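# Put the blue foam block or the cardboard box in the tote

## Task

Check the shelves in this room for a blue foam block. If one is there, move it into the tote that stands near the door. If no shelf has one, move the cardboard box into that tote. The object must end up entirely inside the tote, with no part sticking out past the rim. It must rest there by itself, without the robot holding it in place. The robot must not topple over or be left leaning, or the task fails.

## Robot and tools

ROBOT. A simulated Hello Robot Stretch 4, about 1.6 m tall, with one arm. It has an omni-wheel base whose rim reaches at most 0.23 m from its centre. A lift slides up and down a mast, and a telescoping arm on the lift reaches straight ahead. The arm ends in a three-joint wrist (yaw, pitch, roll) and a two-finger gripper. There are four cameras. head_camera sits at the mast top and looks forward and down. head_left_camera and head_right_camera are fisheyes beside it that look more steeply down and also show the base and arm. wrist_camera looks along the fingers, with the fingertips near the bottom of its image. To look somewhere else, rotate the base. Now and then a loose object may get a brief shove from outside.

FRAMES. Base frame: origin on the floor below the base centre, x forward, y left, z up. hand_pose is reported in this frame: it is the point between the fingers, 15 mm behind the tips, and its printed position may be slightly off. The odometry frame is the base frame where the scene began. Headings grow to the left and run from -3.142 to 3.142.

execute_actions(actions, cameras). actions is a list holding one action or none. An empty list only returns state and images. An action may contain:
- base: exactly one key. translate_m (-2 to 2, metres, forward positive), strafe_m (-2 to 2, metres, left positive) or rotate_rad (-3.2 to 3.2, radians, counter-clockwise positive). These are offsets, measured from where the base last reported itself, not poses.
- joints: absolute targets by name, one number each. lift_m 0 to 1.2 m; arm_m 0 to 0.55 m of extension; wrist_yaw_rad -1.134 to 4.276 (0 points ahead, positive turns left, 3.14 is folded back, beyond 3.4 the arm can block it); wrist_pitch_rad -1.117 to 4.259 (0 level, 1.57 pointing down); wrist_roll_rad -1.117 to 4.259 (0 keeps the fingers level; positive turns clockwise seen from behind); gripper_m 0 to 0.08 m, the finger gap. Targets past a range get clipped and the result notes it.
- pace: "slow", "default", "fast" or "max". Base speeds are 0.1/0.3/0.4/0.6 m/s and 1/2/3/4 rad/s, reduced when the lift is above 0.2 m.
- contact_limits: only {"arm_m": x}, x from 0 (gentlest) to 0.75 (firmest), 0.5 if omitted; the arm stops when it pushes harder.
- end_of_arm: "enable_torque", sent on its own, to revive wrist or gripper motors that switched off.
Base and joints in one action start together. Unknown keys or bad values refuse the whole call. A part left out may still be driving toward an older target. One action lasts at most 15 s. cameras is a list of names from head_camera, head_left_camera, head_right_camera, wrist_camera, all; omitted or null means all, [] means none. If a result reports a stop, the remaining movement calls in that same reply are skipped.

wait(seconds): 0 to 10; commands nothing and returns state and images.
zoom_image(camera, region): region is [x0, y0, x1, y1] pixels of that camera's latest full image, origin top-left, at most 504 by 504.
read_manual(section): only "licences"; moves nothing.
finished_scene(scene): the scene number; ends the scene for good and reports whether it succeeded. Call it only once the object sits still in the tote.

A sensible order: unfold the wrist (lift_m 0.4 with wrist_yaw_rad 0 works), look around, drive to the shelf, line up the hand, open the gripper wider than the object, reach, close to a gap below its width, lift, retract the arm, drive to the tote, lower the object inside, open, withdraw.

RESULTS. base_status and joint_status tell how each commanded motion ended: "done"; "off_target" (stopped short, may still push; after a grip it means something is between the fingers); "contact_stop_at_<key>" (hit something, that part goes slack); "limit_stop_at_<name>" (own_body means near self-collision; tilt means leaning past 6 degrees, leaving lift, arm and wheels slack); "time_out"; "torque_fault". on_its_own reports things not commanded, such as held targets or unusual rest effort. joint_positions gives current joint values. lidar_m lists 12 distances in metres, one per 30-degree sector, starting straight ahead and going counter-clockwise (4th left, 7th behind, 10th right); "-" means nothing seen or closer than 0.25 m; glass and thin legs may be missed. wrist_depth_mm is a 7 by 7 grid of depths in mm (100 to 2000) from the wrist camera, top-left first. base_odometry comes from wheel turns only. If turned_by_wheels and turned_by_imu differ by more than about 0.1 rad, the base hit something or slipped. base_tilt is in degrees, forward and right positive, with a fixed bias of up to about 1.5. motor_effort is percent of maximum, with the peak in brackets; a load in a level gripper shifts wrist_pitch_rad effort away from 0. A gripper effort far from 0 shows a squeeze. pictures lists the cameras whose images follow, in order. Camera intrinsics and poses are given as OpenCV-style calibration in the base frame, with small errors.

AVOID. Turning or driving with over 1 kg held and arm_m above 0.2, especially at fast paces: it can tip the robot. Hard or sustained pushes, above all with the gripper raised. Pressing the gripper into things, which trips wrist motors, and gripper effort staying beyond about 50, which makes the fingers go limp and drop the load. Tilting the gripper up while rolled, which triggers self-collision stops. Dropping, slamming or leaving the object overhanging the tote rim.

Each tool is called after "Call:" as name([rows], argument=value, ...), one row to a line, values as JSON.

## Session

Call:
execute_actions(actions=[])

Scene clock: 0.00 s.
base_odometry: x=+0.000 y=+0.000 heading=+0.000 (m, m, rad; odometry frame)
turned_by_wheels: +0.000 (rad since the last result)
turned_by_imu: +0.000 (rad since the last result)
base_tilt: forward=+0.2 right=+0.2 (deg)
lidar_m: 1.18 1.15 1.05 0.78 0.74 0.81 1.14 1.41 1.27 0.94 0.90 0.96
base_status: not commanded
joint_positions: lift_m=+0.154 arm_m=+0.002 wrist_yaw_rad=+3.055 wrist_pitch_rad=-0.014 wrist_roll_rad=+0.011 gripper_m=+0.040
joint_status: not commanded
motor_effort: lift_m=+19 arm_m=+0 wrist_yaw_rad=+0 wrist_pitch_rad=-8 wrist_roll_rad=+1 gripper_m=+1 wheel_0=+0 wheel_1=+0 wheel_2=+0 (%)
hand_pose: x=-0.0310 y=+0.1054 z=+0.3346 quat_wxyz=(+0.043, +0.007, +0.005, +0.999) (m; base frame)
wrist_depth_mm: - 141 - 1464 1060 809 699 / - 128 - 1464 1060 809 676 / 106 141 238 1464 1042 798 683 / 138 151 1983 1397 1042 798 676 / 1863 1921 1983 1366 1025 788 668 / 1078 1160 152 1229 904 788 668 / 809 - - 904 121 - 654
pictures: head_camera, head_left_camera, head_right_camera, wrist_camera
Images, in order (width x height): head_camera 420x560, head_left_camera 420x672, head_right_camera 420x672, wrist_camera 616x392.

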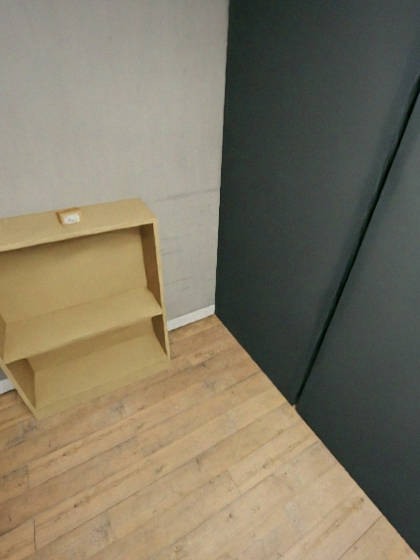

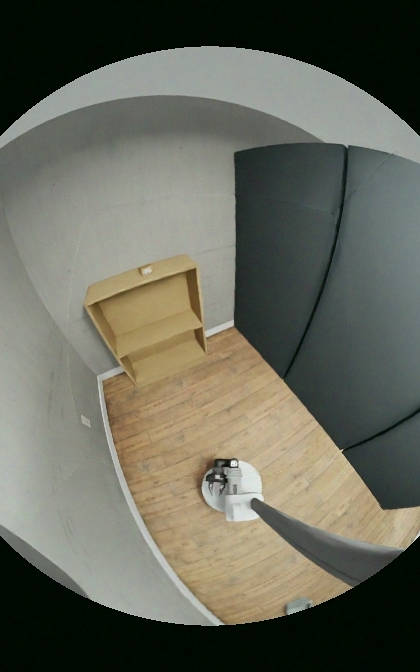

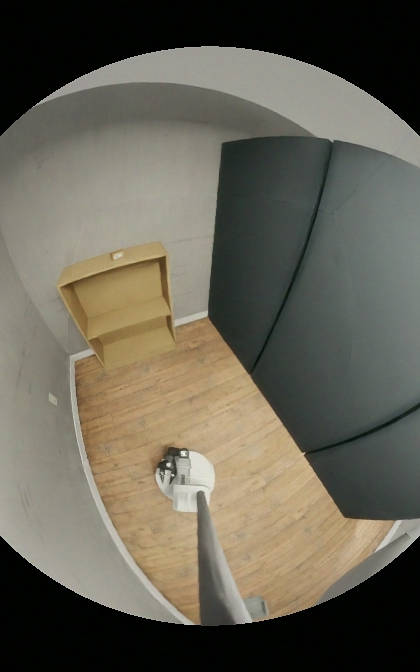

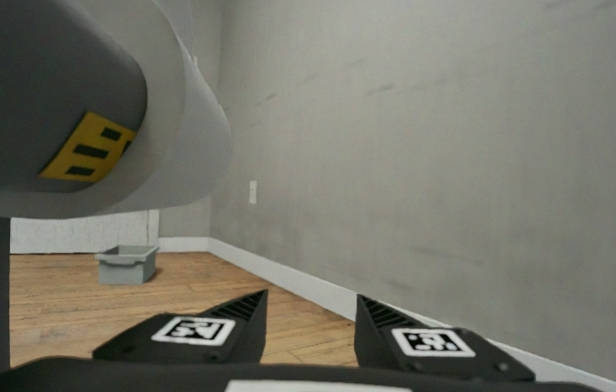

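Call:
execute_actions([
  {"base":{"rotate_rad":-2.6},"pace":"fast"},
])

Call:
zoom_image(camera="wrist_camera", region=[112, 0, 616, 392])

Scene clock: 9.40 s.
base_odometry: x=+0.000 y=+0.000 heading=-2.600 (m, m, rad; odometry frame)
turned_by_wheels: -2.600 (rad since the last result)
turned_by_imu: -2.566 (rad since the last result)
base_tilt: forward=+0.2 right=+0.3 (deg)
lidar_m: 1.43 1.27 0.93 0.90 0.94 1.18 1.17 1.06 0.80 0.76 0.80 1.14
base_status: done
joint_positions: lift_m=+0.154 arm_m=+0.003 wrist_yaw_rad=+3.055 wrist_pitch_rad=-0.014 wrist_roll_rad=+0.011 gripper_m=+0.040
joint_status: not commanded
motor_effort: lift_m=+19(19) arm_m=+0(0) wrist_yaw_rad=+1(1) wrist_pitch_rad=-8(8) wrist_roll_rad=+0(1) gripper_m=+0(0) wheel_0=-1(9) wheel_1=-2(11) wheel_2=-2(9) (%)
hand_pose: x=-0.0309 y=+0.1054 z=+0.3346 quat_wxyz=(+0.043, +0.007, +0.005, +0.999) (m; base frame)
wrist_depth_mm: - 141 1397 1397 1618 1618 1160 / - 129 1537 1537 1618 1576 1098 / 106 141 238 1576 1576 1576 1098 / 138 151 1537 1537 1661 1576 1118 / 1308 1576 1537 1537 1618 1537 1078 / 1078 1160 152 1281 1182 1308 1060 / 809 - - 878 121 - 917
pictures: head_camera, head_left_camera, head_right_camera, wrist_camera
camera_calibration (this result's frames):
wrist_camera: T_world_to_cam=[[0.091443, 0.995408, 0.0283148, -0.117497], [-0.0080959, 0.0291761, -0.999542, 0.386544], [-0.995777, 0.0911719, 0.0107267, 0.109128], [0, 0, 0, 1]] pos_world=[0.122541, 0.0957301, 0.388523]
Images, in order (width x height): head_camera 420x560, head_left_camera 420x672, head_right_camera 420x672, wrist_camera 616x392.

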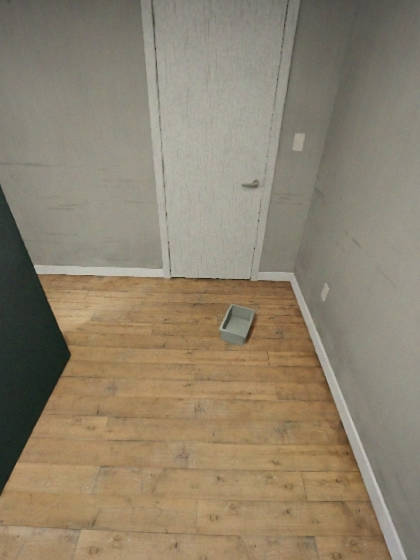

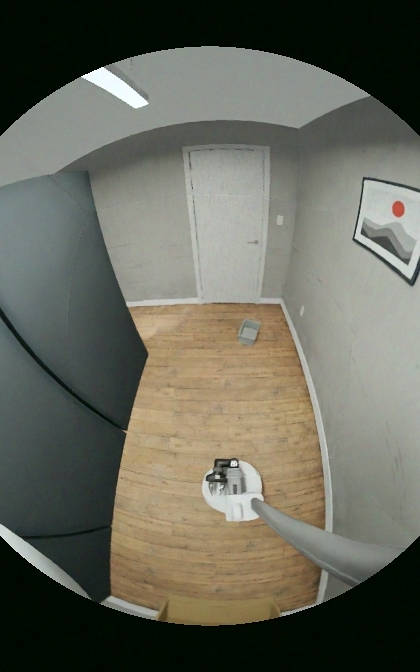

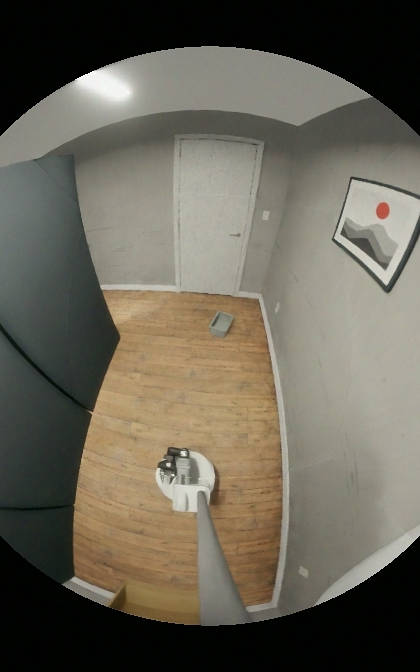

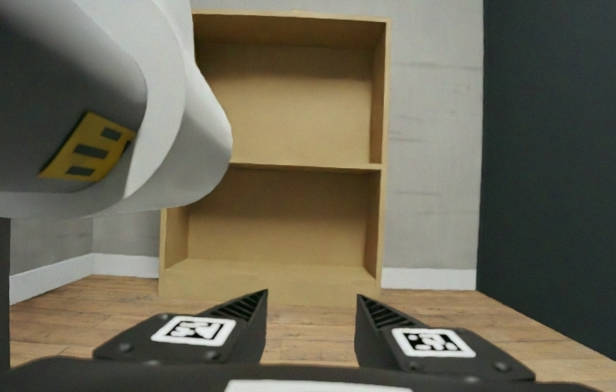

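Region (112, 0, 616, 392) of wrist_camera's 616x392 image, scaled by 1.000.

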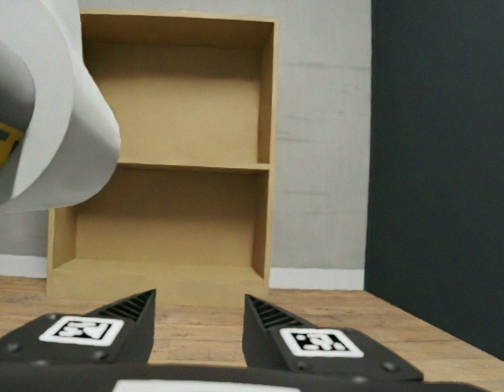

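Call:
execute_actions([
  {"base":{"rotate_rad":0.17},"pace":"fast"},
], cameras=[])

Call:
execute_actions([
  {"base":{"translate_m":1.9},"pace":"max"},
], cameras=[])

Call:
execute_actions([
  {"base":{"rotate_rad":1.9},"pace":"fast"},
])

Scene clock: 19.93 s.
base_odometry: x=+0.000 y=+0.000 heading=-2.430 (m, m, rad; odometry frame)
turned_by_wheels: +0.170 (rad since the last result)
turned_by_imu: +0.168 (rad since the last result)
base_tilt: forward=+0.1 right=+0.2 (deg)
lidar_m: 2.21 1.07 0.91 0.89 1.02 1.16 1.18 0.91 0.77 0.76 0.90 1.43
base_status: done
joint_positions: lift_m=+0.154 arm_m=+0.003 wrist_yaw_rad=+3.055 wrist_pitch_rad=-0.014 wrist_roll_rad=+0.011 gripper_m=+0.040
joint_status: not commanded
motor_effort: lift_m=+19(19) arm_m=+0(1) wrist_yaw_rad=+1(0) wrist_pitch_rad=-9(8) wrist_roll_rad=+2(1) gripper_m=+0(0) wheel_0=+0(6) wheel_1=+0(11) wheel_2=+0(8) (%)
hand_pose: x=-0.0309 y=+0.1054 z=+0.3346 quat_wxyz=(+0.043, +0.007, +0.005, +0.999) (m; base frame)
wrist_depth_mm: - 141 1618 1430 1397 1499 1397 / - 129 1430 1537 1464 1499 1366 / 106 141 236 1537 1499 1464 1397 / 138 151 1537 1537 1499 1430 1397 / 1060 1430 1661 1499 1499 1499 1366 / 1008 1138 152 1281 1182 1308 1205 / 820 - - 891 121 - 917
pictures: none
No camera images: the call's "cameras" was empty. Leave "cameras" out to get every camera's image.

Scene clock: 24.67 s.
base_odometry: x=-1.439 y=-1.241 heading=-2.430 (m, m, rad; odometry frame)
turned_by_wheels: +0.000 (rad since the last result)
turned_by_imu: +0.002 (rad since the last result)
base_tilt: forward=+0.2 right=+0.2 (deg)
lidar_m: 0.35 0.44 0.76 2.76 0.72 0.95 2.64 0.59 0.63 0.75 0.44 0.36
base_status: done
joint_positions: lift_m=+0.154 arm_m=+0.003 wrist_yaw_rad=+3.055 wrist_pitch_rad=-0.014 wrist_roll_rad=+0.011 gripper_m=+0.040
joint_status: not commanded
motor_effort: lift_m=+19(19) arm_m=-1(1) wrist_yaw_rad=+1(0) wrist_pitch_rad=-8(8) wrist_roll_rad=+0(2) gripper_m=-2(1) wheel_0=-1(3) wheel_1=+0(15) wheel_2=-1(13) (%)
hand_pose: x=-0.0309 y=+0.1054 z=+0.3346 quat_wxyz=(+0.043, +0.007, +0.005, +0.999) (m; base frame)
wrist_depth_mm: - 141 - - - 1160 750 / - 129 - - - 1182 732 / 106 141 238 - - 1160 723 / 138 151 - - - 1138 723 / 1499 1863 - - - 1118 715 / 1078 1160 152 1281 1182 1078 691 / 809 - - 891 121 - 676
pictures: none
No camera images: the call's "cameras" was empty. Leave "cameras" out to get every camera's image.

Scene clock: 26.53 s.
base_odometry: x=-1.439 y=-1.241 heading=-0.530 (m, m, rad; odometry frame)
turned_by_wheels: +1.900 (rad since the last result)
turned_by_imu: +1.875 (rad since the last result)
base_tilt: forward=+0.1 right=+0.3 (deg)
lidar_m: 0.71 0.74 2.29 1.63 0.56 0.60 0.52 0.39 0.36 0.42 0.61 1.70
base_status: done
joint_positions: lift_m=+0.154 arm_m=+0.003 wrist_yaw_rad=+3.055 wrist_pitch_rad=-0.014 wrist_roll_rad=+0.011 gripper_m=+0.040
joint_status: not commanded
motor_effort: lift_m=+19(19) arm_m=-1(1) wrist_yaw_rad=+0(0) wrist_pitch_rad=-8(8) wrist_roll_rad=+1(0) gripper_m=-1(0) wheel_0=-1(4) wheel_1=+0(11) wheel_2=+1(11) (%)
hand_pose: x=-0.0309 y=+0.1054 z=+0.3346 quat_wxyz=(+0.043, +0.007, +0.005, +0.999) (m; base frame)
wrist_depth_mm: - 140 768 1138 1281 1138 1060 / - 128 768 1160 1281 1160 1042 / 106 141 237 1182 1229 1138 1042 / 138 151 778 1205 1255 1138 1042 / 484 597 788 1182 1281 1118 1042 / 488 574 152 1118 1160 1098 1025 / 488 - - 891 121 - 647
pictures: head_camera, head_left_camera, head_right_camera, wrist_camera
camera_calibration (this result's frames):
wrist_camera: T_world_to_cam=[[0.0913877, 0.995413, 0.0283132, -0.11749], [-0.00809774, 0.0291741, -0.999542, 0.386545], [-0.995782, 0.0911165, 0.0107268, 0.10916], [0, 0, 0, 1]] pos_world=[0.122567, 0.0957273, 0.388523]
Images, in order (width x height): head_camera 420x560, head_left_camera 420x672, head_right_camera 420x672, wrist_camera 616x392.

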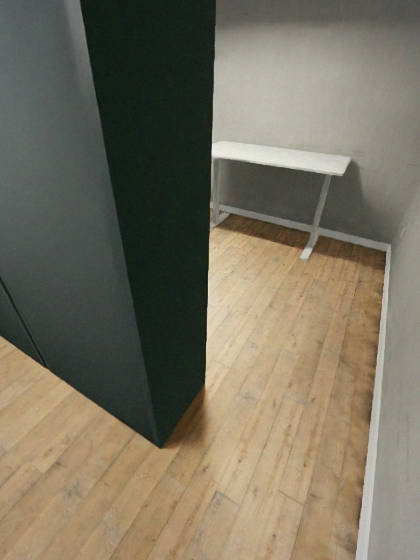

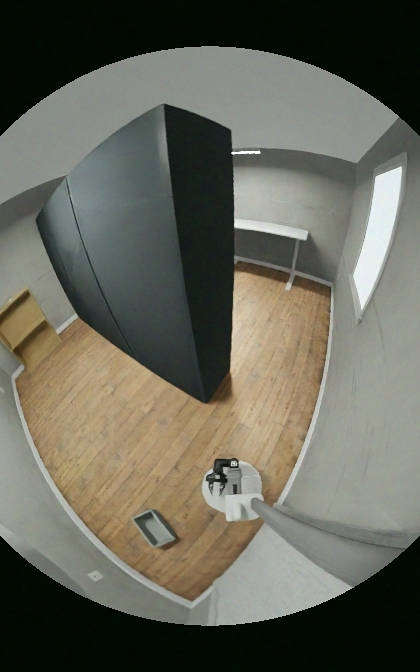

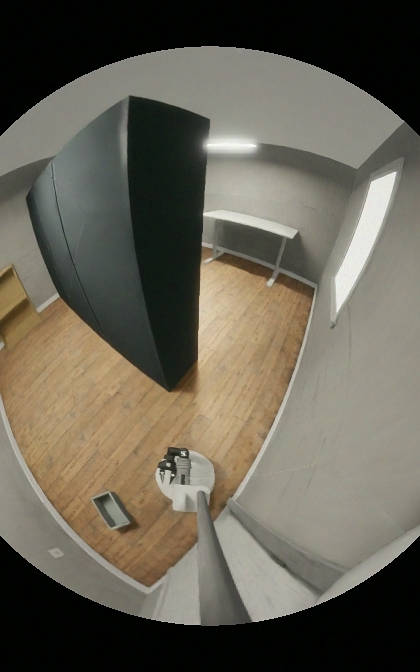

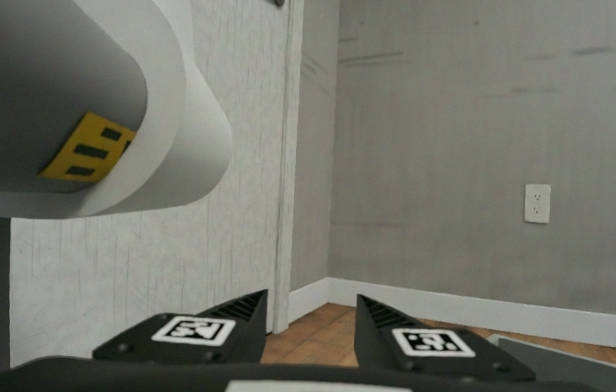

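Call:
execute_actions([
  {"base":{"rotate_rad":-0.4},"pace":"fast"},
], cameras=["head_left_camera"])

Call:
execute_actions([
  {"base":{"translate_m":1.6},"pace":"max"},
], cameras=[])

Call:
execute_actions([
  {"base":{"rotate_rad":1.9},"pace":"fast"},
])

Scene clock: 36.10 s.
base_odometry: x=-1.439 y=-1.241 heading=-0.930 (m, m, rad; odometry frame)
turned_by_wheels: -0.400 (rad since the last result)
turned_by_imu: -0.395 (rad since the last result)
base_tilt: forward=+0.2 right=+0.3 (deg)
lidar_m: 2.76 0.72 0.86 2.97 0.64 0.57 0.92 0.48 0.36 0.35 0.43 0.70
base_status: done
joint_positions: lift_m=+0.154 arm_m=+0.003 wrist_yaw_rad=+3.055 wrist_pitch_rad=-0.014 wrist_roll_rad=+0.011 gripper_m=+0.040
joint_status: not commanded
motor_effort: lift_m=+19(19) arm_m=-1(1) wrist_yaw_rad=+0(0) wrist_pitch_rad=-8(8) wrist_roll_rad=+1(1) gripper_m=-1(0) wheel_0=+0(5) wheel_1=+0(1) wheel_2=-1(6) (%)
hand_pose: x=-0.0309 y=+0.1054 z=+0.3346 quat_wxyz=(+0.043, +0.007, +0.005, +0.999) (m; base frame)
wrist_depth_mm: - 141 1336 1308 1281 1255 1229 / - 129 1336 1281 1281 1229 1229 / 106 141 238 1308 1281 1281 1229 / 138 151 1308 1308 1281 1281 1229 / 634 891 1336 1281 1281 1255 1255 / 634 842 152 1281 1182 1205 1205 / 634 - - 866 121 - 904
pictures: head_left_camera
Images, in order (width x height): head_left_camera 420x672.

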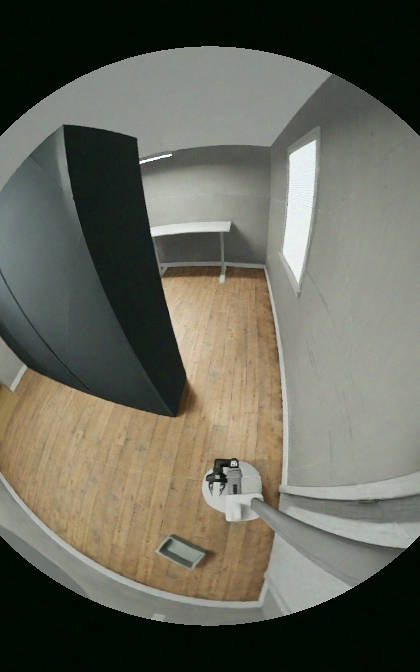

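Scene clock: 40.30 s.
base_odometry: x=-0.483 y=-2.523 heading=-0.931 (m, m, rad; odometry frame)
turned_by_wheels: +0.000 (rad since the last result)
turned_by_imu: +0.002 (rad since the last result)
base_tilt: forward=+0.1 right=+0.2 (deg)
lidar_m: 1.14 1.23 2.32 1.49 0.74 0.65 1.62 0.80 0.60 0.60 0.68 1.12
base_status: done
joint_positions: lift_m=+0.154 arm_m=+0.003 wrist_yaw_rad=+3.055 wrist_pitch_rad=-0.014 wrist_roll_rad=+0.011 gripper_m=+0.040
joint_status: not commanded
motor_effort: lift_m=+19(19) arm_m=-1(1) wrist_yaw_rad=+0(1) wrist_pitch_rad=-8(8) wrist_roll_rad=+1(0) gripper_m=+0(1) wheel_0=-2(9) wheel_1=-1(4) wheel_2=+0(16) (%)
hand_pose: x=-0.0309 y=+0.1054 z=+0.3346 quat_wxyz=(+0.043, +0.007, +0.005, +0.999) (m; base frame)
wrist_depth_mm: - 141 - - - 1098 1098 / - 129 - - - 1098 1078 / 106 141 237 - - 750 854 / 138 151 - - 1118 1138 1078 / 976 1366 - - 1098 1118 1098 / 931 1160 152 1255 683 1060 1060 / 809 - - 878 121 - 723
pictures: none
No camera images: the call's "cameras" was empty. Leave "cameras" out to get every camera's image.

Scene clock: 42.17 s.
base_odometry: x=-0.483 y=-2.523 heading=+0.970 (m, m, rad; odometry frame)
turned_by_wheels: +1.900 (rad since the last result)
turned_by_imu: +1.875 (rad since the last result)
base_tilt: forward=+0.2 right=+0.3 (deg)
lidar_m: 0.83 0.64 1.03 0.96 0.64 0.60 0.63 0.86 1.17 1.21 1.59 2.27
base_status: done
joint_positions: lift_m=+0.154 arm_m=+0.003 wrist_yaw_rad=+3.055 wrist_pitch_rad=-0.014 wrist_roll_rad=+0.011 gripper_m=+0.040
joint_status: not commanded
motor_effort: lift_m=+19(19) arm_m=-1(1) wrist_yaw_rad=+1(1) wrist_pitch_rad=-8(8) wrist_roll_rad=+1(1) gripper_m=+0(1) wheel_0=+1(7) wheel_1=+1(11) wheel_2=+1(10) (%)
hand_pose: x=-0.0309 y=+0.1054 z=+0.3346 quat_wxyz=(+0.043, +0.007, +0.005, +0.999) (m; base frame)
wrist_depth_mm: - 141 854 778 715 654 615 / - 128 842 798 715 647 609 / 106 141 237 798 715 647 603 / 138 151 854 778 707 647 603 / 1138 991 878 788 715 647 597 / 1078 960 152 778 676 640 597 / 788 - - 759 121 - 591
pictures: head_camera, head_left_camera, head_right_camera, wrist_camera
camera_calibration (this result's frames):
wrist_camera: T_world_to_cam=[[0.0913511, 0.995416, 0.028312, -0.117486], [-0.00809877, 0.0291726, -0.999542, 0.386545], [-0.995786, 0.09108, 0.0107266, 0.109194], [0, 0, 0, 1]] pos_world=[0.122597, 0.0957255, 0.388523]
Images, in order (width x height): head_camera 420x560, head_left_camera 420x672, head_right_camera 420x672, wrist_camera 616x392.

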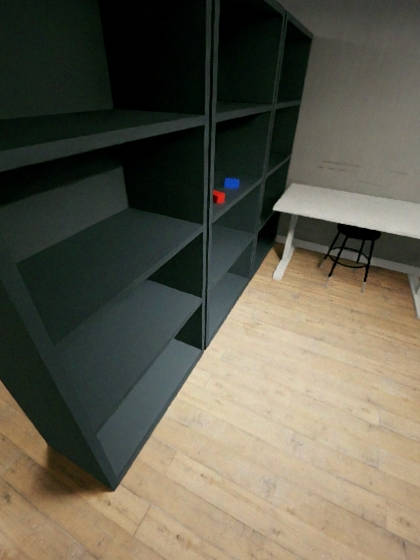

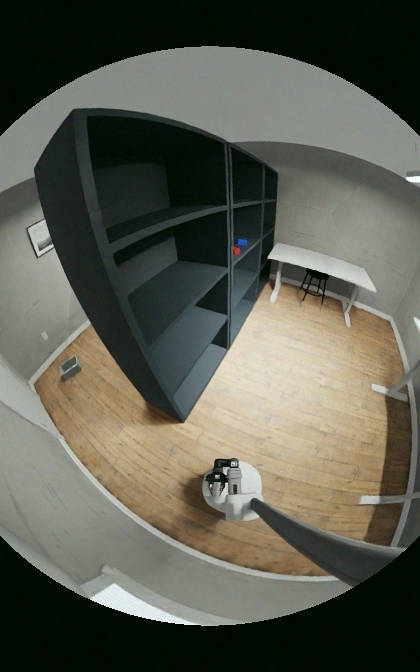

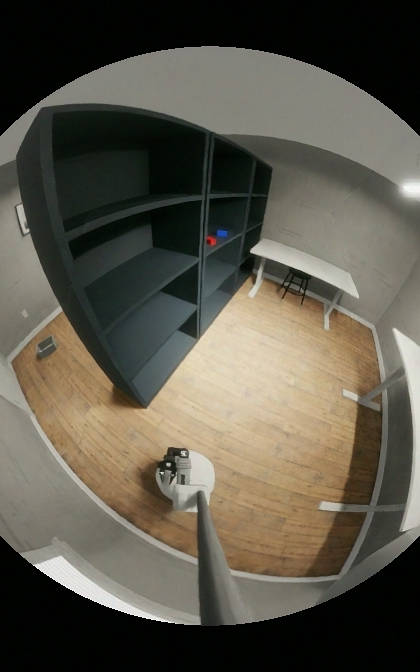

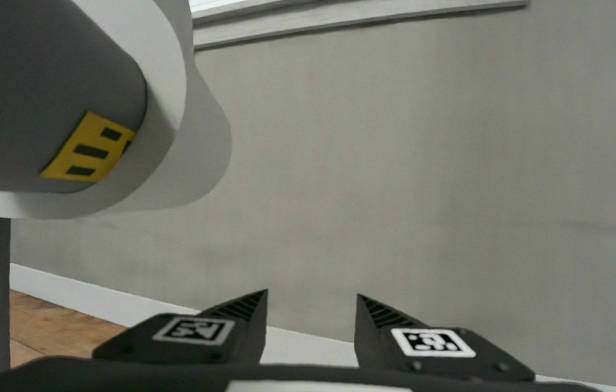

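Call:
execute_actions([
  {"base":{"rotate_rad":-0.47},"pace":"fast"},
], cameras=[])

Call:
execute_actions([
  {"base":{"translate_m":1.6},"joints":{"lift_m":0.8,"wrist_yaw_rad":0,"gripper_m":0.08},"pace":"max"},
], cameras=["head_left_camera"])

Call:
execute_actions([
  {"base":{"rotate_rad":1.57}},
])

Scene clock: 66.17 s.
base_odometry: x=-0.483 y=-2.523 heading=+0.499 (m, m, rad; odometry frame)
turned_by_wheels: -0.470 (rad since the last result)
turned_by_imu: -0.464 (rad since the last result)
base_tilt: forward=+0.3 right=+0.2 (deg)
lidar_m: 2.14 0.81 0.64 2.07 0.88 0.63 0.60 0.62 0.96 1.17 1.22 1.65
base_status: done
joint_positions: lift_m=+0.154 arm_m=+0.003 wrist_yaw_rad=+3.055 wrist_pitch_rad=-0.014 wrist_roll_rad=+0.011 gripper_m=+0.040
joint_status: not commanded
motor_effort: lift_m=+19(19) arm_m=-1(1) wrist_yaw_rad=+0(0) wrist_pitch_rad=-8(8) wrist_roll_rad=+1(1) gripper_m=-2(0) wheel_0=-1(8) wheel_1=-1(10) wheel_2=-1(7) (%)
hand_pose: x=-0.0309 y=+0.1054 z=+0.3346 quat_wxyz=(+0.043, +0.007, +0.005, +0.999) (m; base frame)
wrist_depth_mm: - 140 768 768 798 809 820 / - 128 759 788 798 809 809 / 106 141 237 778 788 798 809 / 138 151 768 768 788 798 809 / 750 750 759 768 798 798 820 / 732 741 151 778 778 809 820 / 732 - - 768 121 - 788
pictures: none
No camera images: the call's "cameras" was empty. Leave "cameras" out to get every camera's image.

Scene clock: 70.40 s.
base_odometry: x=+0.922 y=-1.757 heading=+0.499 (m, m, rad; odometry frame)
turned_by_wheels: +0.000 (rad since the last result)
turned_by_imu: +0.002 (rad since the last result)
base_tilt: forward=+0.1 right=+0.2 (deg)
lidar_m: 0.69 0.71 0.55 0.52 0.56 0.82 2.23 1.66 1.20 1.17 0.97 0.71
base_status: done
joint_positions: lift_m=+0.800 arm_m=+0.003 wrist_yaw_rad=+0.000 wrist_pitch_rad=-0.014 wrist_roll_rad=+0.011 gripper_m=+0.080
joint_status: all done
motor_effort: lift_m=+21(27) arm_m=-1(1) wrist_yaw_rad=+0(8) wrist_pitch_rad=-8(9) wrist_roll_rad=+1(0) gripper_m=+1(1) wheel_0=-1(7) wheel_1=+0(7) wheel_2=+0(16) (%)
hand_pose: x=+0.3861 y=-0.0874 z=+0.9809 quat_wxyz=(+1.000, +0.005, -0.007, +0.000) (m; base frame)
wrist_depth_mm: 904 1205 1255 1281 1255 1255 1255 / 1229 1229 1255 1229 1229 1229 1255 / 1205 1205 1255 1229 1255 1229 1229 / 1229 1229 1229 1255 1229 1229 1229 / 1229 1229 1255 1255 1255 1229 1229 / 1229 946 798 991 991 1042 1060 / - - 150 715 668 - -
pictures: head_left_camera
Images, in order (width x height): head_left_camera 420x672.

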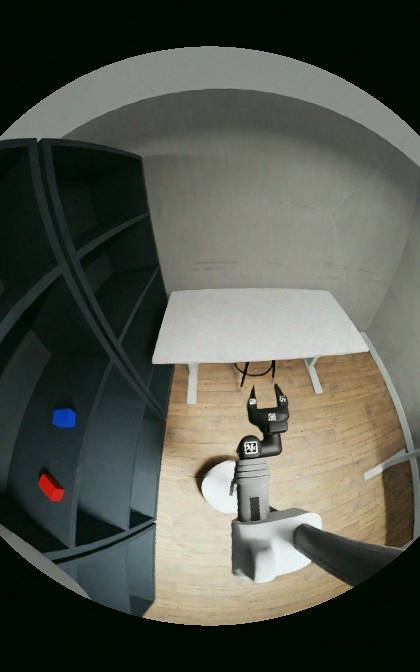

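Scene clock: 72.47 s.
base_odometry: x=+0.922 y=-1.757 heading=+2.069 (m, m, rad; odometry frame)
turned_by_wheels: +1.570 (rad since the last result)
turned_by_imu: +1.549 (rad since the last result)
base_tilt: forward=+0.2 right=+0.3 (deg)
lidar_m: 0.52 0.57 0.77 2.17 1.67 1.17 1.15 1.02 0.69 0.68 0.71 0.54
base_status: done
joint_positions: lift_m=+0.800 arm_m=+0.003 wrist_yaw_rad=+0.000 wrist_pitch_rad=-0.014 wrist_roll_rad=+0.011 gripper_m=+0.080
joint_status: not commanded
motor_effort: lift_m=+21(21) arm_m=-1(1) wrist_yaw_rad=+0(0) wrist_pitch_rad=-7(8) wrist_roll_rad=+1(2) gripper_m=+1(1) wheel_0=-1(12) wheel_1=-1(10) wheel_2=-1(8) (%)
hand_pose: x=+0.3862 y=-0.0874 z=+0.9809 quat_wxyz=(+1.000, +0.005, -0.007, +0.000) (m; base frame)
wrist_depth_mm: 512 723 778 778 768 759 676 / 517 732 768 768 759 768 647 / 525 750 778 778 778 768 647 / 504 407 778 778 759 768 647 / 334 330 329 325 324 322 319 / 539 683 778 778 778 759 627 / - - 150 768 778 - -
pictures: head_camera, head_left_camera, head_right_camera, wrist_camera
camera_calibration (this result's frames):
wrist_camera: T_world_to_cam=[[-0.00513208, -0.999586, 0.028313, -0.119048], [0.0107117, -0.0283667, -0.99954, 1.02928], [0.999929, -0.00482644, 0.0108528, -0.244074], [0, 0, 0, 1]] pos_world=[0.232421, -0.0909795, 1.03483]
Images, in order (width x height): head_camera 420x560, head_left_camera 420x672, head_right_camera 420x672, wrist_camera 616x392.

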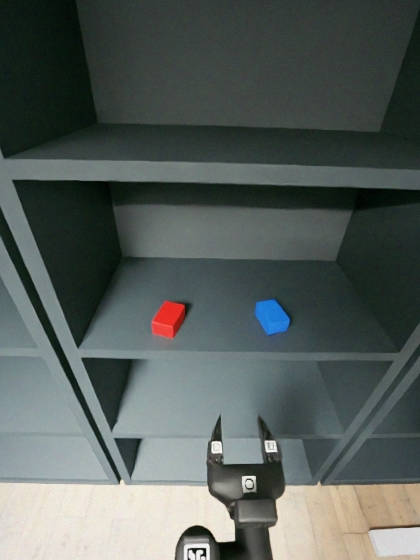

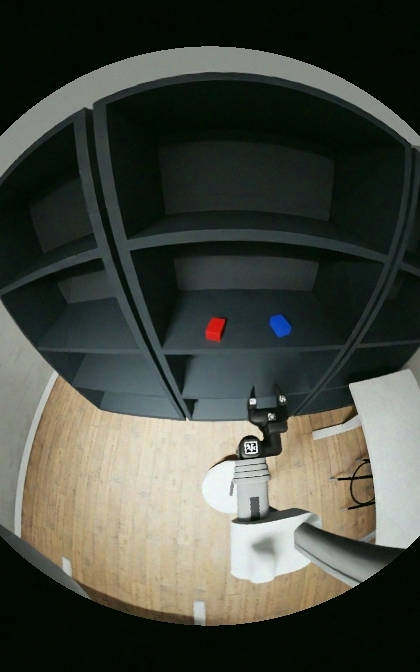

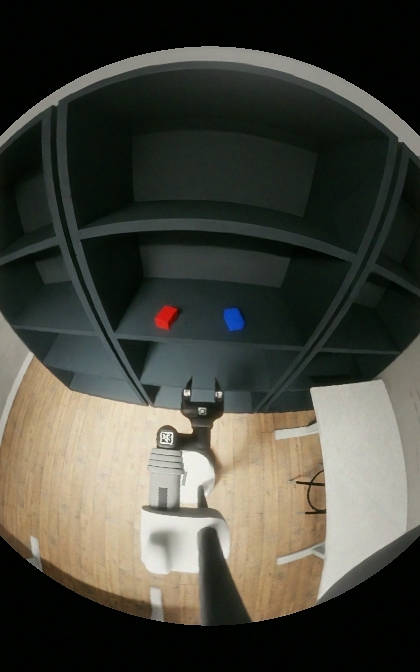

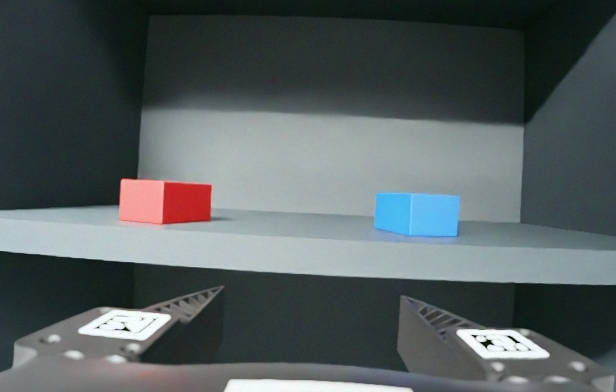

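Call:
zoom_image(camera="head_camera", region=[200, 270, 340, 370])

Region (200, 270, 340, 370) of head_camera's 420x560 image, scaled by 3.600, with more detail than that image has; it fills the top 360 rows of this view, and the rest is white.

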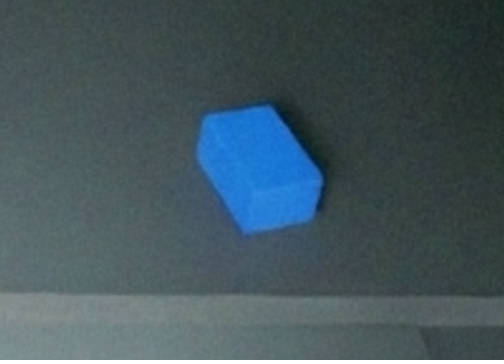

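Call:
execute_actions([
  {"base":{"rotate_rad":0.26},"joints":{"lift_m":0.838}},
], cameras=[])

Call:
execute_actions([
  {"base":{"strafe_m":-0.3}},
], cameras=["head_camera","wrist_camera"])

Scene clock: 103.53 s.
base_odometry: x=+0.922 y=-1.757 heading=+2.329 (m, m, rad; odometry frame)
turned_by_wheels: +0.260 (rad since the last result)
turned_by_imu: +0.256 (rad since the last result)
base_tilt: forward=+0.1 right=+0.3 (deg)
lidar_m: 0.52 0.63 1.16 2.20 1.34 1.15 1.98 0.82 0.67 0.68 0.61 0.50
base_status: done
joint_positions: lift_m=+0.838 arm_m=+0.003 wrist_yaw_rad=+0.000 wrist_pitch_rad=-0.014 wrist_roll_rad=+0.011 gripper_m=+0.080
joint_status: all done
motor_effort: lift_m=+22(21) arm_m=-1(1) wrist_yaw_rad=+0(0) wrist_pitch_rad=-8(8) wrist_roll_rad=+1(1) gripper_m=+1(1) wheel_0=-2(7) wheel_1=-2(10) wheel_2=+0(7) (%)
hand_pose: x=+0.3862 y=-0.0874 z=+1.0188 quat_wxyz=(+1.000, +0.005, -0.007, +0.000) (m; base frame)
wrist_depth_mm: 424 424 621 768 723 683 654 / 430 433 627 788 741 699 654 / 421 439 647 798 741 691 661 / 424 445 654 788 741 699 654 / 424 402 452 382 525 554 377 / 424 399 338 332 306 287 273 / - - 150 788 741 - -
pictures: none
No camera images: the call's "cameras" was empty. Leave "cameras" out to get every camera's image.

Scene clock: 105.87 s.
base_odometry: x=+1.140 y=-1.551 heading=+2.329 (m, m, rad; odometry frame)
turned_by_wheels: +0.000 (rad since the last result)
turned_by_imu: +0.002 (rad since the last result)
base_tilt: forward=+0.2 right=+0.3 (deg)
lidar_m: 0.44 0.53 0.99 2.48 1.42 1.29 0.83 0.47 0.40 0.39 0.49 0.43
base_status: done
joint_positions: lift_m=+0.838 arm_m=+0.003 wrist_yaw_rad=+0.000 wrist_pitch_rad=-0.014 wrist_roll_rad=+0.011 gripper_m=+0.080
joint_status: not commanded
motor_effort: lift_m=+23(22) arm_m=-1(1) wrist_yaw_rad=+1(0) wrist_pitch_rad=-7(8) wrist_roll_rad=+2(2) gripper_m=+1(1) wheel_0=+0(6) wheel_1=+0(9) wheel_2=+1(1) (%)
hand_pose: x=+0.3861 y=-0.0874 z=+1.0188 quat_wxyz=(+1.000, +0.005, -0.007, +0.000) (m; base frame)
wrist_depth_mm: 609 750 759 699 661 627 591 / 615 798 759 707 654 621 564 / 621 798 759 707 661 621 559 / 615 798 759 707 668 615 554 / 373 415 449 312 525 559 477 / 307 276 247 246 251 258 260 / - - 150 236 220 - -
pictures: head_camera, wrist_camera
camera_calibration (this result's frames):
wrist_camera: T_world_to_cam=[[-0.00532737, -0.999585, 0.0283129, -0.120087], [0.0107061, -0.0283687, -0.99954, 1.06714], [0.999928, -0.0050218, 0.0108528, -0.244486], [0, 0, 0, 1]] pos_world=[0.232404, -0.0909911, 1.07271]
Images, in order (width x height): head_camera 420x560, wrist_camera 616x392.

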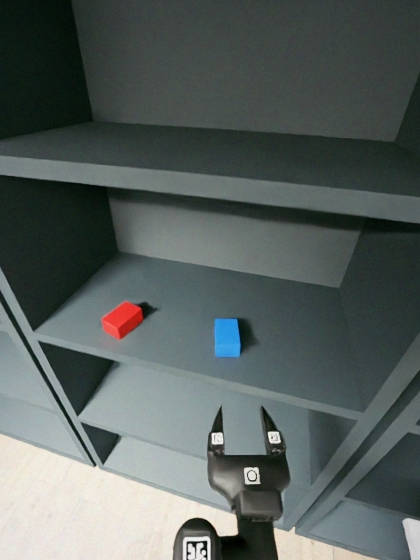

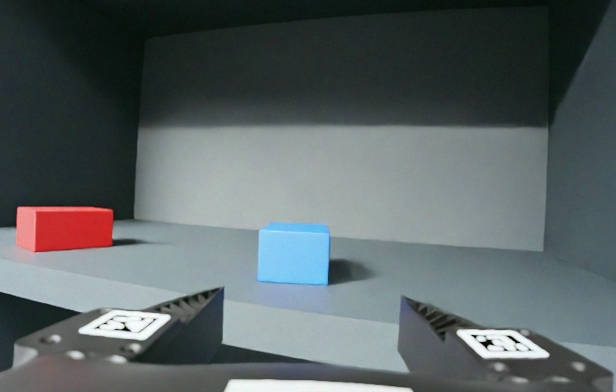

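Call:
execute_actions([
  {"base":{"strafe_m":0.015},"joints":{"lift_m":0.848,"arm_m":0.1}},
], cameras=["head_camera","wrist_camera"])

Scene clock: 115.77 s.
base_odometry: x=+1.129 y=-1.561 heading=+2.329 (m, m, rad; odometry frame)
turned_by_wheels: +0.000 (rad since the last result)
turned_by_imu: +0.000 (rad since the last result)
base_tilt: forward=+0.2 right=+0.1 (deg)
lidar_m: 0.44 0.56 0.97 2.48 1.41 1.29 0.87 0.51 0.41 0.41 0.50 0.45
base_status: done
joint_positions: lift_m=+0.848 arm_m=+0.099 wrist_yaw_rad=+0.000 wrist_pitch_rad=-0.014 wrist_roll_rad=+0.011 gripper_m=+0.080
joint_status: all done
motor_effort: lift_m=+22(26) arm_m=+8(13) wrist_yaw_rad=-1(1) wrist_pitch_rad=-7(8) wrist_roll_rad=+1(0) gripper_m=+2(2) wheel_0=+0(7) wheel_1=+1(10) wheel_2=+0(1) (%)
hand_pose: x=+0.4822 y=-0.0874 z=+1.0288 quat_wxyz=(+1.000, +0.005, -0.007, +0.000) (m; base frame)
wrist_depth_mm: 574 691 668 621 574 535 512 / 580 707 668 621 580 539 512 / 580 707 661 621 574 535 508 / 585 699 661 615 574 539 508 / 329 459 500 262 559 530 504 / 252 265 223 214 255 289 293 / - - 150 195 184 - -
pictures: head_camera, wrist_camera
camera_calibration (this result's frames):
wrist_camera: T_world_to_cam=[[-0.00513984, -0.999586, 0.0283131, -0.119909], [0.0106579, -0.0283666, -0.999541, 1.07615], [0.99993, -0.00483572, 0.0107993, -0.340601], [0, 0, 0, 1]] pos_world=[0.328492, -0.0909801, 1.08273]
Images, in order (width x height): head_camera 420x560, wrist_camera 616x392.

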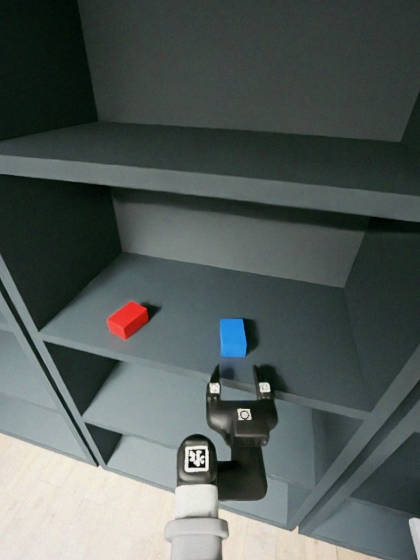

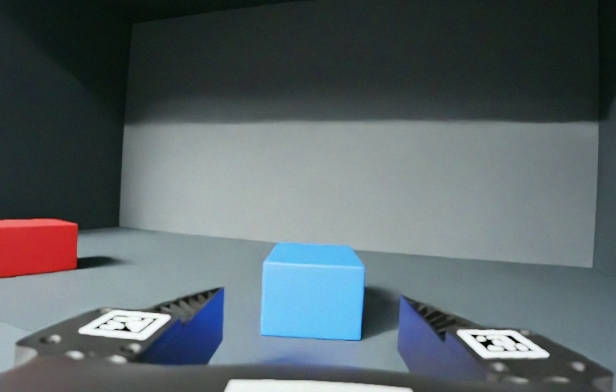

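Centered.

Call:
execute_actions([
  {"joints":{"arm_m":0.2},"contact_limits":{"arm_m":0.3}},
], cameras=["wrist_camera"])

Call:
execute_actions([
  {"joints":{"gripper_m":0.045}},
], cameras=[])

Call:
execute_actions([
  {"joints":{"lift_m":0.87}},
], cameras=[])

Call:
execute_actions([
  {"joints":{"arm_m":0.0}},
], cameras=["head_left_camera","wrist_camera"])

Scene clock: 126.60 s.
base_odometry: x=+1.129 y=-1.561 heading=+2.329 (m, m, rad; odometry frame)
turned_by_wheels: +0.000 (rad since the last result)
turned_by_imu: +0.000 (rad since the last result)
base_tilt: forward=+0.2 right=+0.3 (deg)
lidar_m: 0.44 0.53 1.01 2.47 1.43 1.28 0.85 0.49 0.40 0.41 0.48 0.44
base_status: not commanded
joint_positions: lift_m=+0.848 arm_m=+0.199 wrist_yaw_rad=+0.000 wrist_pitch_rad=-0.016 wrist_roll_rad=+0.011 gripper_m=+0.080
joint_status: all done
motor_effort: lift_m=+21(22) arm_m=+8(7) wrist_yaw_rad=+1(1) wrist_pitch_rad=-1(8) wrist_roll_rad=+1(1) gripper_m=+1(3) wheel_0=+0(0) wheel_1=+1(1) wheel_2=+0(0) (%)
contact_limits: arm_m 0.3
hand_pose: x=+0.5821 y=-0.0875 z=+1.0294 quat_wxyz=(+1.000, +0.005, -0.008, +0.000) (m; base frame)
wrist_depth_mm: 544 609 559 517 488 455 433 / 554 603 564 521 480 452 430 / 554 609 559 521 484 452 430 / 559 609 559 521 480 449 433 / 442 477 517 508 480 449 427 / 257 272 144 135 148 297 300 / - - 119 114 114 - -
pictures: wrist_camera
camera_calibration (this result's frames):
wrist_camera: T_world_to_cam=[[-0.00568444, -0.999583, 0.0283028, -0.119188], [0.012637, -0.0283728, -0.999518, 1.07445], [0.999904, -0.00532404, 0.012793, -0.442535], [0, 0, 0, 1]] pos_world=[0.428237, -0.0910088, 1.08296]
Images, in order (width x height): wrist_camera 616x392.

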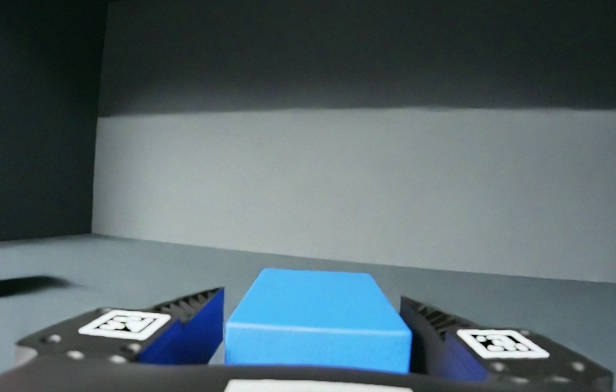

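Scene clock: 127.60 s.
base_odometry: x=+1.129 y=-1.561 heading=+2.329 (m, m, rad; odometry frame)
turned_by_wheels: +0.000 (rad since the last result)
turned_by_imu: +0.000 (rad since the last result)
base_tilt: forward=+0.2 right=+0.2 (deg)
lidar_m: 0.42 0.53 0.98 2.46 1.40 1.29 0.87 0.50 0.41 0.40 0.50 0.45
base_status: not commanded
joint_positions: lift_m=+0.848 arm_m=+0.199 wrist_yaw_rad=+0.000 wrist_pitch_rad=-0.016 wrist_roll_rad=+0.011 gripper_m=+0.058
joint_status: gripper_m off_target (ended at +0.058, target +0.045)
on_its_own: gripper_m is held at +0.053, not at your +0.045, by its contact guard: the fingers met something
motor_effort: lift_m=+21(21) arm_m=+8(8) wrist_yaw_rad=+1(1) wrist_pitch_rad=-2(2) wrist_roll_rad=+2(2) gripper_m=-36(38) wheel_0=+0(0) wheel_1=+1(1) wheel_2=+0(0) (%)
hand_pose: x=+0.5821 y=-0.0875 z=+1.0294 quat_wxyz=(+1.000, +0.005, -0.008, +0.000) (m; base frame)
wrist_depth_mm: 544 609 564 521 484 452 430 / 549 615 559 521 488 452 430 / 559 609 559 521 484 452 427 / 564 609 559 521 484 452 427 / 436 477 521 504 480 449 427 / 239 267 133 135 144 296 300 / - - 115 114 114 - -
pictures: none
No camera images: the call's "cameras" was empty. Leave "cameras" out to get every camera's image.

Scene clock: 128.43 s.
base_odometry: x=+1.129 y=-1.561 heading=+2.329 (m, m, rad; odometry frame)
turned_by_wheels: +0.000 (rad since the last result)
turned_by_imu: +0.000 (rad since the last result)
base_tilt: forward=+0.1 right=+0.2 (deg)
lidar_m: 0.45 0.53 0.98 2.46 1.42 1.30 0.84 0.47 0.41 0.41 0.50 0.43
base_status: not commanded
joint_positions: lift_m=+0.870 arm_m=+0.199 wrist_yaw_rad=+0.000 wrist_pitch_rad=-0.013 wrist_roll_rad=+0.011 gripper_m=+0.058
joint_status: all done
on_its_own: gripper_m is held at +0.053, not at your +0.045, by its contact guard: the fingers met something
motor_effort: lift_m=+23(24) arm_m=+8(8) wrist_yaw_rad=+1(1) wrist_pitch_rad=-8(8) wrist_roll_rad=+1(2) gripper_m=-36(37) wheel_0=+0(0) wheel_1=+1(1) wheel_2=+0(0) (%)
hand_pose: x=+0.5822 y=-0.0875 z=+1.0508 quat_wxyz=(+1.000, +0.005, -0.007, +0.000) (m; base frame)
wrist_depth_mm: 539 609 564 521 484 452 433 / 554 609 559 521 484 452 427 / 559 609 559 517 484 455 427 / 564 609 554 517 484 452 427 / 525 574 544 512 480 452 430 / 291 325 133 135 144 359 362 / - - 115 114 114 - -
pictures: none
No camera images: the call's "cameras" was empty. Leave "cameras" out to get every camera's image.

Scene clock: 130.13 s.
base_odometry: x=+1.129 y=-1.561 heading=+2.329 (m, m, rad; odometry frame)
turned_by_wheels: +0.000 (rad since the last result)
turned_by_imu: +0.000 (rad since the last result)
base_tilt: forward=+0.2 right=+0.2 (deg)
lidar_m: 0.45 0.52 1.02 2.46 1.42 1.31 0.86 0.50 0.43 0.42 0.49 0.45
base_status: not commanded
joint_positions: lift_m=+0.870 arm_m=+0.004 wrist_yaw_rad=+0.000 wrist_pitch_rad=-0.013 wrist_roll_rad=+0.011 gripper_m=+0.058
joint_status: all done
joint sent to its limit — the command would take arm_m past its lower limit, so that joint was sent only as far as its limit.
on_its_own: gripper_m is held at +0.053, not at your +0.045, by its contact guard: the fingers met something
motor_effort: lift_m=+23(23) arm_m=-8(8) wrist_yaw_rad=+0(1) wrist_pitch_rad=-9(9) wrist_roll_rad=+1(1) gripper_m=-38(36) wheel_0=+0(0) wheel_1=+1(1) wheel_2=+0(0) (%)
hand_pose: x=+0.3873 y=-0.0874 z=+1.0507 quat_wxyz=(+1.000, +0.005, -0.007, +0.000) (m; base frame)
wrist_depth_mm: 603 691 723 699 661 621 569 / 597 778 768 715 661 621 585 / 615 788 759 715 654 615 580 / 621 798 759 715 668 621 580 / 389 504 634 683 647 609 554 / 319 329 133 135 144 366 368 / - - 115 114 114 - -
pictures: head_left_camera, wrist_camera
camera_calibration (this result's frames):
wrist_camera: T_world_to_cam=[[-0.00540367, -0.999584, 0.0283151, -0.120975], [0.0101804, -0.028369, -0.999546, 1.0992], [0.999934, -0.00511295, 0.0103294, -0.245484], [0, 0, 0, 1]] pos_world=[0.233624, -0.0909965, 1.10467]
Images, in order (width x height): head_left_camera 420x672, wrist_camera 616x392.

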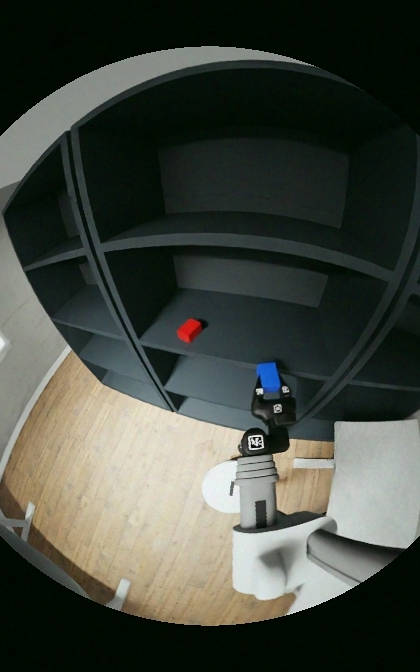

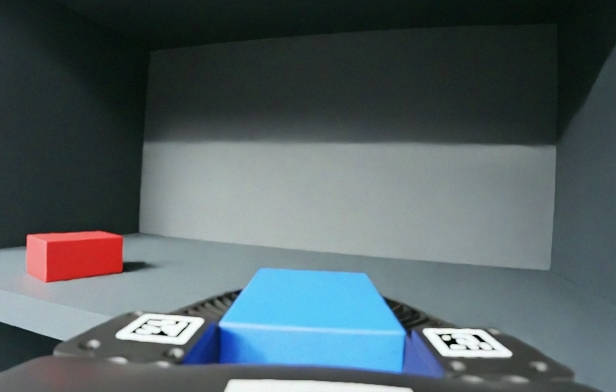

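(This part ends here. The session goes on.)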